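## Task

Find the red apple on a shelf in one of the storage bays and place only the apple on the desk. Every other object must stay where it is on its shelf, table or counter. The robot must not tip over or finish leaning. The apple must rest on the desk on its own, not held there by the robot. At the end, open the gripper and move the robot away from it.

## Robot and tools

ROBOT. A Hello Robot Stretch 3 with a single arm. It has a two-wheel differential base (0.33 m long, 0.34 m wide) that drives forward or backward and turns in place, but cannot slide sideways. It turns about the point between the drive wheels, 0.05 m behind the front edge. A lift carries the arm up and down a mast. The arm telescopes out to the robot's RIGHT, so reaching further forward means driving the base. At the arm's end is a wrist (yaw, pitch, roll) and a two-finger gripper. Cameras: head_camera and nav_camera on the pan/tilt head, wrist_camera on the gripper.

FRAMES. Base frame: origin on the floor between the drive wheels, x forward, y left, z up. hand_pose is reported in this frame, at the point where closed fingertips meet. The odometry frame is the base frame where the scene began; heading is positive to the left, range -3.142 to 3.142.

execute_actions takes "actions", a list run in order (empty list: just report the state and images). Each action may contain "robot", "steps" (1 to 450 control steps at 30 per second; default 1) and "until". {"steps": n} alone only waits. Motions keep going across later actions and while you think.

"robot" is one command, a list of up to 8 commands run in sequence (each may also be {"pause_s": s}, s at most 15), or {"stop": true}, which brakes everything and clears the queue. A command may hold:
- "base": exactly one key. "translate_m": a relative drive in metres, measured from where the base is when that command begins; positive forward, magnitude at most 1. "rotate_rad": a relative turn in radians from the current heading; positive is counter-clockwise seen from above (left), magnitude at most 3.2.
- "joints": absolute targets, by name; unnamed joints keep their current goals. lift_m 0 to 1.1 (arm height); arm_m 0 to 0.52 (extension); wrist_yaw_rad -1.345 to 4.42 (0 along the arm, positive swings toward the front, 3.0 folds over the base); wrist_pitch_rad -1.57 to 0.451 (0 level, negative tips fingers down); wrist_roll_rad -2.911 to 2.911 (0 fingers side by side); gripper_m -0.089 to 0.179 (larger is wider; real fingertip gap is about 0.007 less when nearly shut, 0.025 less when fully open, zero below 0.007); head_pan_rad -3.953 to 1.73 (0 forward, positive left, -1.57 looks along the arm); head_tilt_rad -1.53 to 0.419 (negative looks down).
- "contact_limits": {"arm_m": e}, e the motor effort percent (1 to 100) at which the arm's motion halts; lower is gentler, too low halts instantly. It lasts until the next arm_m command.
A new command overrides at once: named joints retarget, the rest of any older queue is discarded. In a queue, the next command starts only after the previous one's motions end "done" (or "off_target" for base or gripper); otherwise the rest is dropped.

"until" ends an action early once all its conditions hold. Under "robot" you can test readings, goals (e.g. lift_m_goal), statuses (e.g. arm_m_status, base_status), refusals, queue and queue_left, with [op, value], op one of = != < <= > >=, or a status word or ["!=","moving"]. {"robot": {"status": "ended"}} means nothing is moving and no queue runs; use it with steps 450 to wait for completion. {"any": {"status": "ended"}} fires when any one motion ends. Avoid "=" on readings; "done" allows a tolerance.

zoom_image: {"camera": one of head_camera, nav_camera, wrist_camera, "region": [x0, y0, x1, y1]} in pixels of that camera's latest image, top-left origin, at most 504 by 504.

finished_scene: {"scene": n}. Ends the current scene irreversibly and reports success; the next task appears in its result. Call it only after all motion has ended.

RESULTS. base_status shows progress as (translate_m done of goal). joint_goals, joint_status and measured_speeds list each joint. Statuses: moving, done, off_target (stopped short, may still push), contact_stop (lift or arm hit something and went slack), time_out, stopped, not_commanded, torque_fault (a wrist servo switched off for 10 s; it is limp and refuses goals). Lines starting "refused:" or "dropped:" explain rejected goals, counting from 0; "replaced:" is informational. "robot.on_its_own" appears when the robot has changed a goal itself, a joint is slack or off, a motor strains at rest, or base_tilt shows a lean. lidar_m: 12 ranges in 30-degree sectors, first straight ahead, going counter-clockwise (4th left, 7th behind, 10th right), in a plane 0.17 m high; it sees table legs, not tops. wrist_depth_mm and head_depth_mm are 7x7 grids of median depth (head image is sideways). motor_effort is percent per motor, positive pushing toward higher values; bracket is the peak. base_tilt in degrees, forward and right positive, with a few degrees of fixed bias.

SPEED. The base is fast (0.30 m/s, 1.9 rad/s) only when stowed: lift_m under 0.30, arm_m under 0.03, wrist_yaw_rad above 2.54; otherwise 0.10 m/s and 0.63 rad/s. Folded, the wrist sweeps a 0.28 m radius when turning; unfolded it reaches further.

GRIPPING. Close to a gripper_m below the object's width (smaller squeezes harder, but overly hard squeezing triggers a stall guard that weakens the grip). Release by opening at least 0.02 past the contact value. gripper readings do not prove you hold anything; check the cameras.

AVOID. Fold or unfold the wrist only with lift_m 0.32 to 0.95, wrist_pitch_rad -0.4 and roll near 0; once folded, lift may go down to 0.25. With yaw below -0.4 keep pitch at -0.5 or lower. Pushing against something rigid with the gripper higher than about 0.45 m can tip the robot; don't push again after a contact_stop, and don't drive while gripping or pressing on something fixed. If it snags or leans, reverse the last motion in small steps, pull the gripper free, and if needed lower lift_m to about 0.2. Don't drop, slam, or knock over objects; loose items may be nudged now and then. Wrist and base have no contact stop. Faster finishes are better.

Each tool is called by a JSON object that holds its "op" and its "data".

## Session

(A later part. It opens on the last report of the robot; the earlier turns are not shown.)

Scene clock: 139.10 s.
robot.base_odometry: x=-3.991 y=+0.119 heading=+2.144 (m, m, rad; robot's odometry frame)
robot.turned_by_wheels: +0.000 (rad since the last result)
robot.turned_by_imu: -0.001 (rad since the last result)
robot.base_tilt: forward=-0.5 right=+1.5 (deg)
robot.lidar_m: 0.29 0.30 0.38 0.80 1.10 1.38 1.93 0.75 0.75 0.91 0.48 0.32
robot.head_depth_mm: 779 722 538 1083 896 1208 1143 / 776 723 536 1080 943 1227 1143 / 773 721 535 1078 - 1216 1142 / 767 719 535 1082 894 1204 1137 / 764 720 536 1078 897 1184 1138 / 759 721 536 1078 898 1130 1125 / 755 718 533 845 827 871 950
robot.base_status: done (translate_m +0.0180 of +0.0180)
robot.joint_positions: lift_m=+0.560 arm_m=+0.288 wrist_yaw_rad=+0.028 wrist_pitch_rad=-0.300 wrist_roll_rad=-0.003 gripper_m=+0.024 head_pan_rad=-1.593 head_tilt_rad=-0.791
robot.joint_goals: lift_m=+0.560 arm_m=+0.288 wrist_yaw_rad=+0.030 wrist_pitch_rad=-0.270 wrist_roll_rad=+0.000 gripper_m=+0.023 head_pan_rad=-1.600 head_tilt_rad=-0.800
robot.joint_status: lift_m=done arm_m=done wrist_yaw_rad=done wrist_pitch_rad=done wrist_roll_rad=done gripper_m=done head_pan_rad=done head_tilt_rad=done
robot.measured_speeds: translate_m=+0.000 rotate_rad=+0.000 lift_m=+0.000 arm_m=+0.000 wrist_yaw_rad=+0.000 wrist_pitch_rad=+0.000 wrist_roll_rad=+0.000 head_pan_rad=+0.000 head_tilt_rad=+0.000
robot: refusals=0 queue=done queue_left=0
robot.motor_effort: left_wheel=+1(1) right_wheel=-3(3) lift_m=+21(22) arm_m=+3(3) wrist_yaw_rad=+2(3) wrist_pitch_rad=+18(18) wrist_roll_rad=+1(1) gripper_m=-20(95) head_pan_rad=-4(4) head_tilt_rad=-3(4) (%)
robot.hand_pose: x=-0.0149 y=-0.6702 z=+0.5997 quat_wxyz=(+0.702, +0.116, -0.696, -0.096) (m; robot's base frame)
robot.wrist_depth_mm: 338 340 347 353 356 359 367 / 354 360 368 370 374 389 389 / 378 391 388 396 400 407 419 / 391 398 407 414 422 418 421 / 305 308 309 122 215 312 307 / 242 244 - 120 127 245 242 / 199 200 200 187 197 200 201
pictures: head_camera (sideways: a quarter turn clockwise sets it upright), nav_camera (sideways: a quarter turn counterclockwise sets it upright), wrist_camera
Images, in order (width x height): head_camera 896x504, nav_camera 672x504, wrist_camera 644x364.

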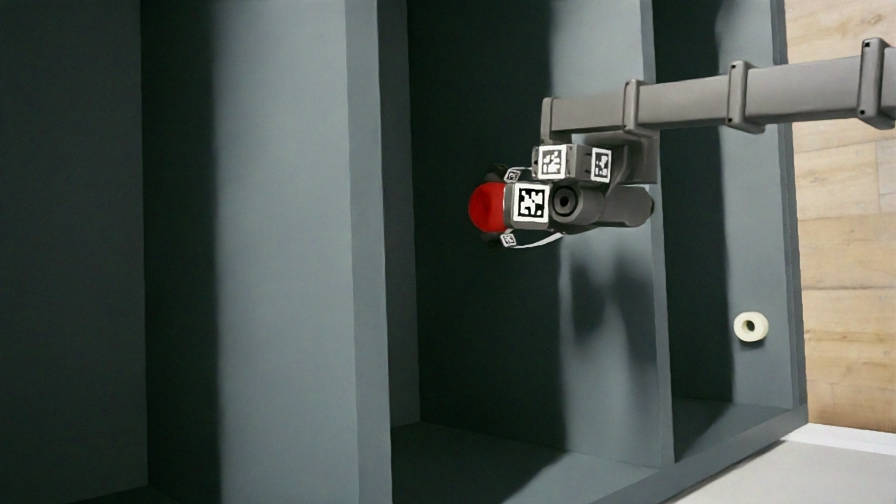

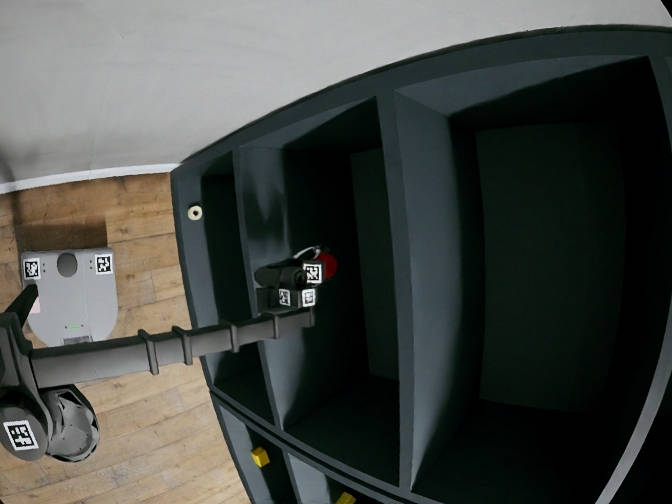

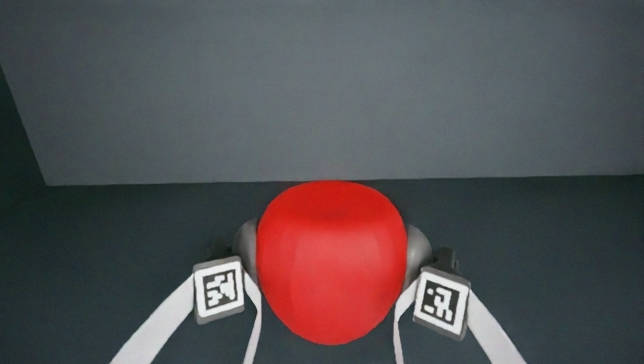

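{"op": "execute_actions", "data": {"actions": [{"robot":[{"joints":{"arm_m":0.0,"wrist_pitch_rad":-0.4},"base":{"translate_m":-0.0}},{"base":{"translate_m":-0.2},"joints":{"wrist_yaw_rad":0.5}},{"joints":{"wrist_yaw_rad":2.6,"head_pan_rad":-3.14,"head_tilt_rad":-0.7}},{"joints":{"lift_m":0.29}},{"base":{"translate_m":-1.0}},{"base":{"translate_m":-0.5}}],"steps":450,"until":{"robot":{"status":"ended"}}},{"steps":400,"until":{"robot":{"status":"ended"}}}]}}

Scene clock: 175.10 s.
robot.base_odometry: x=-3.070 y=-1.310 heading=+2.144 (m, m, rad; robot's odometry frame)
robot.turned_by_wheels: +0.000 (rad since the last result)
robot.turned_by_imu: -0.002 (rad since the last result)
robot.base_tilt: forward=-0.5 right=+1.5 (deg)
robot.lidar_m: 1.96 1.44 0.96 0.88 0.48 0.52 1.37 1.14 2.27 0.78 0.67 1.18
robot.head_depth_mm: 1521 1147 1932 2049 1645 1371 1102 / 1493 1143 1822 1905 1608 1374 1181 / 1493 1135 1938 2037 1634 1373 1183 / 1489 1140 1920 2028 1645 1376 1184 / 1496 1133 1907 2039 1643 1369 1180 / 1484 1134 1791 1915 1641 1366 1175 / 1487 1132 1800 1882 1591 1370 1172
robot.base_status: done (translate_m -0.5000 of -0.5000)
robot.joint_positions: lift_m=+0.290 arm_m=+0.003 wrist_yaw_rad=+2.598 wrist_pitch_rad=-0.429 wrist_roll_rad=-0.002 gripper_m=+0.024 head_pan_rad=-3.133 head_tilt_rad=-0.704
robot.joint_goals: lift_m=+0.290 arm_m=+0.000 wrist_yaw_rad=+2.600 wrist_pitch_rad=-0.400 wrist_roll_rad=+0.000 gripper_m=+0.023 head_pan_rad=-3.140 head_tilt_rad=-0.700
robot.joint_status: lift_m=done arm_m=done wrist_yaw_rad=done wrist_pitch_rad=done wrist_roll_rad=done gripper_m=done head_pan_rad=done head_tilt_rad=done
robot.measured_speeds: translate_m=+0.000 rotate_rad=+0.000 lift_m=+0.000 arm_m=+0.000 wrist_yaw_rad=+0.000 wrist_pitch_rad=+0.000 wrist_roll_rad=+0.000 head_pan_rad=+0.000 head_tilt_rad=+0.000
robot: refusals=0 queue=done queue_left=0
robot.motor_effort: left_wheel=+2(6) right_wheel=-2(8) lift_m=+17(19) arm_m=-4(5) wrist_yaw_rad=+1(2) wrist_pitch_rad=+17(18) wrist_roll_rad=+1(1) gripper_m=-19(19) head_pan_rad=-4(50) head_tilt_rad=+2(14) (%)
robot.hand_pose: x=+0.0940 y=+0.0430 z=+0.3003 quat_wxyz=(+0.331, +0.705, -0.040, +0.626) (m; robot's base frame)
robot.wrist_depth_mm: 689 760 890 - - - - / 725 831 956 - - - - / 754 897 974 - - - - / 777 822 835 817 805 804 802 / 653 648 640 123 376 625 629 / 543 539 - 121 127 535 522 / - 462 460 431 447 450 453
pictures: head_camera (sideways: a quarter turn clockwise sets it upright), nav_camera (sideways: a quarter turn counterclockwise sets it upright), wrist_camera
Images, in order (width x height): head_camera 896x504, nav_camera 672x504, wrist_camera 644x364.

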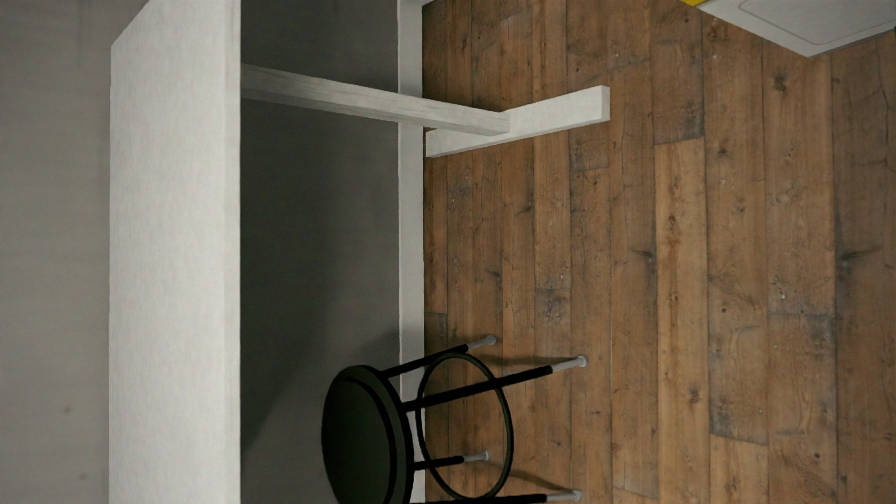

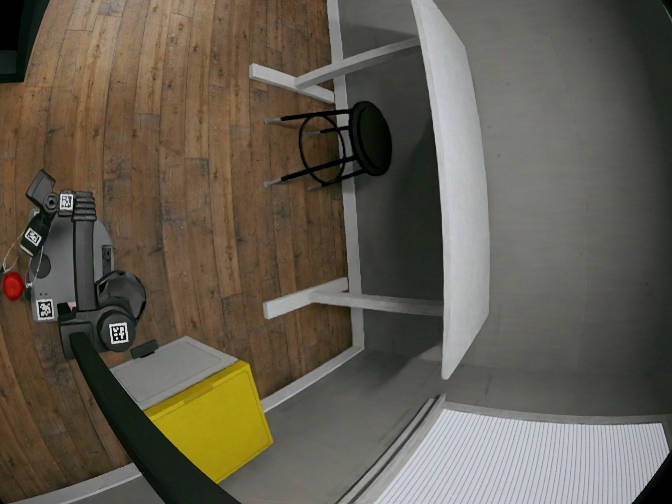

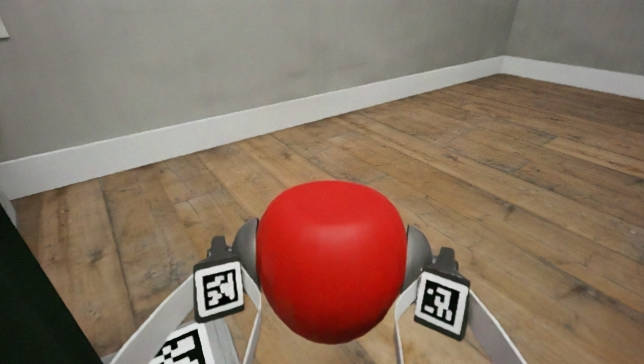

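{"op": "execute_actions", "data": {"actions": [{"robot":[{"base":{"translate_m":-0.5}},{"base":{"rotate_rad":-1.57},"joints":{"head_pan_rad":-1.57,"lift_m":0.93}},{"joints":{"wrist_yaw_rad":1.5}},{"joints":{"lift_m":0.98,"wrist_pitch_rad":-0.27}},{"joints":{"wrist_yaw_rad":0.0,"arm_m":0.27}}],"steps":450,"until":{"robot":{"status":"ended"}}},{"steps":400,"until":{"robot":{"status":"ended"}}}]}}

Scene clock: 198.40 s.
robot.base_odometry: x=-2.799 y=-1.730 heading=+0.574 (m, m, rad; robot's odometry frame)
robot.turned_by_wheels: -1.570 (rad since the last result)
robot.turned_by_imu: -1.579 (rad since the last result)
robot.base_tilt: forward=-0.4 right=+1.4 (deg)
robot.lidar_m: 3.52 0.96 0.94 2.45 1.32 0.37 0.33 0.33 0.89 0.89 0.69 0.88
robot.head_depth_mm: 1094 - 660 605 1634 1374 1182 / 1090 - - 605 1408 1339 1168 / 1087 1150 - 604 1644 1369 1178 / 1088 1055 714 604 1637 1364 1178 / 1078 1051 715 603 1636 1368 1177 / 1080 1046 711 602 1596 1373 1174 / 1072 1047 712 603 1034 1333 1179
robot.base_status: done (rotate_rad -1.5699 of -1.5700)
robot.joint_positions: lift_m=+0.980 arm_m=+0.270 wrist_yaw_rad=+0.001 wrist_pitch_rad=-0.306 wrist_roll_rad=-0.002 gripper_m=+0.024 head_pan_rad=-1.577 head_tilt_rad=-0.704
robot.joint_goals: lift_m=+0.980 arm_m=+0.270 wrist_yaw_rad=+0.000 wrist_pitch_rad=-0.270 wrist_roll_rad=+0.000 gripper_m=+0.023 head_pan_rad=-1.570 head_tilt_rad=-0.700
robot.joint_status: lift_m=done arm_m=done wrist_yaw_rad=done wrist_pitch_rad=done wrist_roll_rad=done gripper_m=done head_pan_rad=done head_tilt_rad=done
robot.measured_speeds: translate_m=+0.000 rotate_rad=+0.000 lift_m=+0.000 arm_m=+0.000 wrist_yaw_rad=+0.000 wrist_pitch_rad=+0.000 wrist_roll_rad=+0.000 head_pan_rad=+0.000 head_tilt_rad=+0.000
robot: refusals=0 queue=done queue_left=0
robot.motor_effort: left_wheel=+1(8) right_wheel=-3(9) lift_m=+21(21) arm_m=+3(3) wrist_yaw_rad=-1(3) wrist_pitch_rad=+21(22) wrist_roll_rad=+1(1) gripper_m=-20(20) head_pan_rad=+4(49) head_tilt_rad=+2(2) (%)
robot.hand_pose: x=-0.0212 y=-0.6517 z=+1.0184 quat_wxyz=(+0.700, +0.109, -0.698, -0.107) (m; robot's base frame)
robot.wrist_depth_mm: 683 691 705 702 719 747 754 / 709 722 753 784 761 777 775 / 668 659 655 665 653 825 823 / 417 421 419 419 426 429 461 / 311 309 311 122 217 313 311 / 245 247 - 121 127 246 248 / 203 201 203 190 200 203 205
pictures: head_camera (sideways: a quarter turn clockwise sets it upright), nav_camera (sideways: a quarter turn counterclockwise sets it upright), wrist_camera
Images, in order (width x height): head_camera 896x504, nav_camera 672x504, wrist_camera 644x364.

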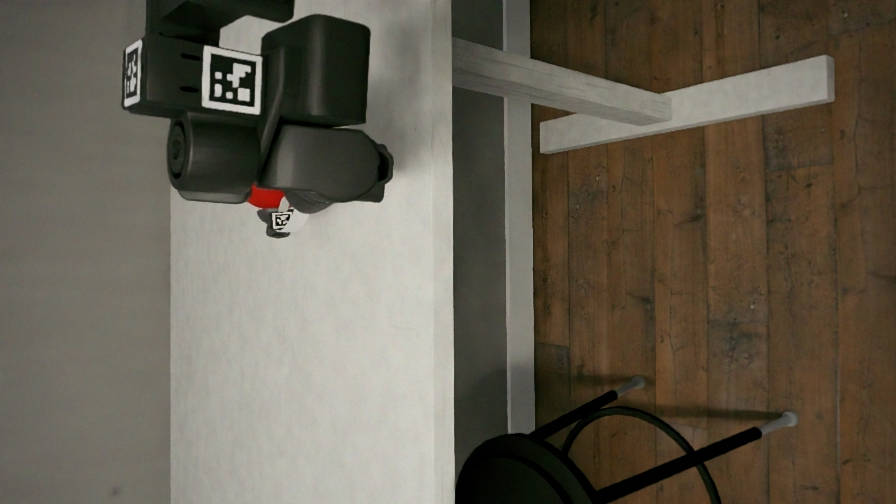

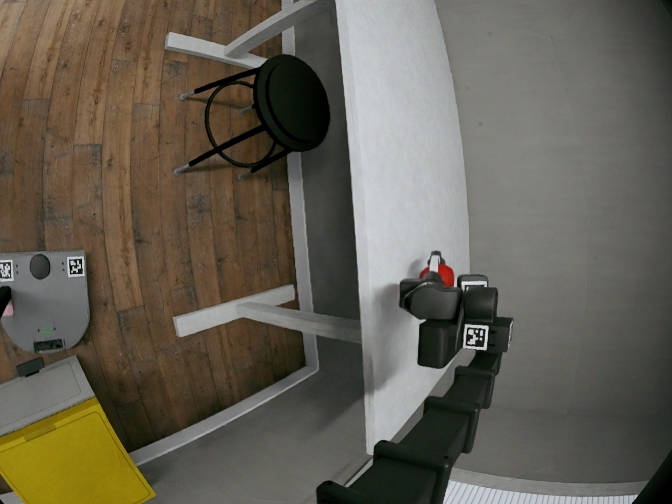

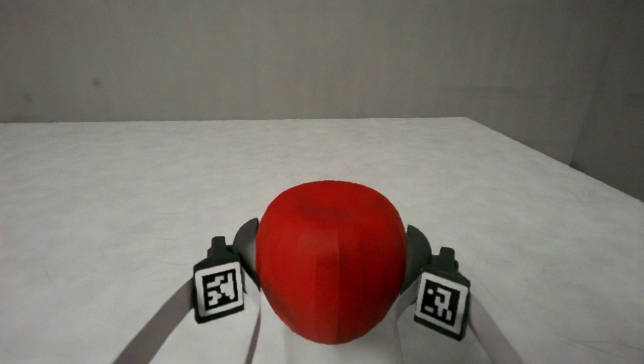

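About 0.041 above rest height.

{"op": "execute_actions", "data": {"actions": [{"robot":{"joints":{"lift_m":0.94}},"steps":150,"until":{"robot":{"status":"ended"}}},{"robot":[{"joints":{"gripper_m":0.14}},{"joints":{"lift_m":0.96,"arm_m":0}}],"steps":450,"until":{"robot":{"status":"ended"}}}]}}

Scene clock: 218.00 s.
robot.base_odometry: x=-2.799 y=-1.730 heading=+0.574 (m, m, rad; robot's odometry frame)
robot.turned_by_wheels: +0.000 (rad since the last result)
robot.turned_by_imu: -0.001 (rad since the last result)
robot.base_tilt: forward=-0.5 right=+1.4 (deg)
robot.lidar_m: 3.53 0.96 0.94 2.45 1.32 0.37 0.33 0.33 0.89 0.89 0.69 0.88
robot.head_depth_mm: 1094 1064 720 584 - - - / 1085 1058 718 583 - - - / 1085 1062 634 583 - - - / 1080 1055 716 604 1641 1372 1176 / 1080 1051 715 603 1643 1370 1179 / 1075 1053 714 604 1585 1367 1172 / 1074 1050 712 602 1030 1341 1180
robot.base_status: done (rotate_rad -1.5699 of -1.5700)
robot.joint_positions: lift_m=+0.960 arm_m=+0.003 wrist_yaw_rad=+0.001 wrist_pitch_rad=-0.291 wrist_roll_rad=-0.002 gripper_m=+0.140 head_pan_rad=-1.577 head_tilt_rad=-0.704
robot.joint_goals: lift_m=+0.960 arm_m=+0.000 wrist_yaw_rad=+0.000 wrist_pitch_rad=-0.270 wrist_roll_rad=+0.000 gripper_m=+0.140 head_pan_rad=-1.570 head_tilt_rad=-0.700
robot.joint_status: lift_m=done arm_m=done wrist_yaw_rad=done wrist_pitch_rad=done wrist_roll_rad=done gripper_m=done head_pan_rad=done head_tilt_rad=done
robot.measured_speeds: translate_m=+0.000 rotate_rad=+0.000 lift_m=+0.000 arm_m=+0.000 wrist_yaw_rad=+0.000 wrist_pitch_rad=+0.000 wrist_roll_rad=+0.000 head_pan_rad=+0.000 head_tilt_rad=+0.000
robot: refusals=0 queue=done queue_left=0
robot.motor_effort: left_wheel=+1(1) right_wheel=-2(3) lift_m=+20(20) arm_m=-5(5) wrist_yaw_rad=+0(1) wrist_pitch_rad=+12(21) wrist_roll_rad=+1(1) gripper_m=+0(81) head_pan_rad=+4(3) head_tilt_rad=+2(3) (%)
robot.hand_pose: x=-0.0212 y=-0.3865 z=+1.0020 quat_wxyz=(+0.701, +0.103, -0.698, -0.102) (m; robot's base frame)
robot.wrist_depth_mm: 894 932 931 941 954 995 838 / 983 986 981 - - - 853 / 655 652 622 569 640 736 829 / 394 400 399 389 399 402 400 / 286 288 296 302 304 307 322 / - - - - - - 846 / 675 664 - - - - 830
pictures: head_camera (sideways: a quarter turn clockwise sets it upright), nav_camera (sideways: a quarter turn counterclockwise sets it upright), wrist_camera
Images, in order (width x height): head_camera 896x504, nav_camera 672x504, wrist_camera 644x364.

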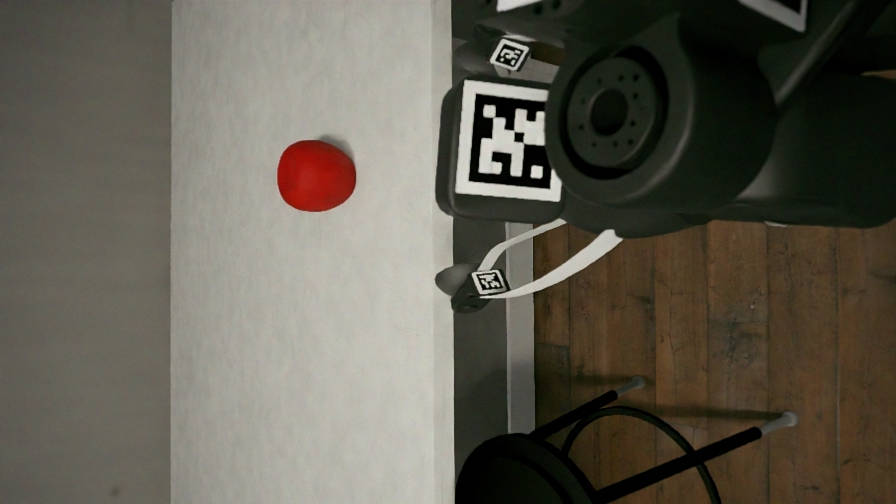

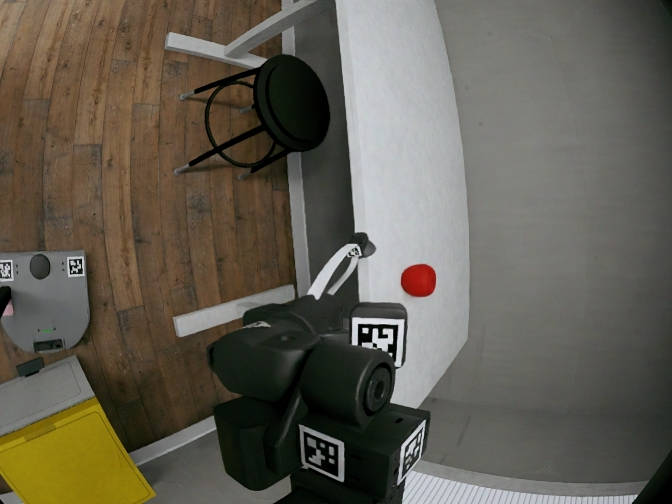

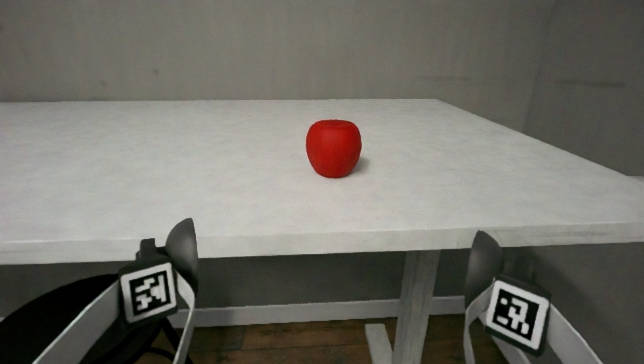

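{"op": "finished_scene", "data": {"scene": 2}}

The scene is finished: the task was done.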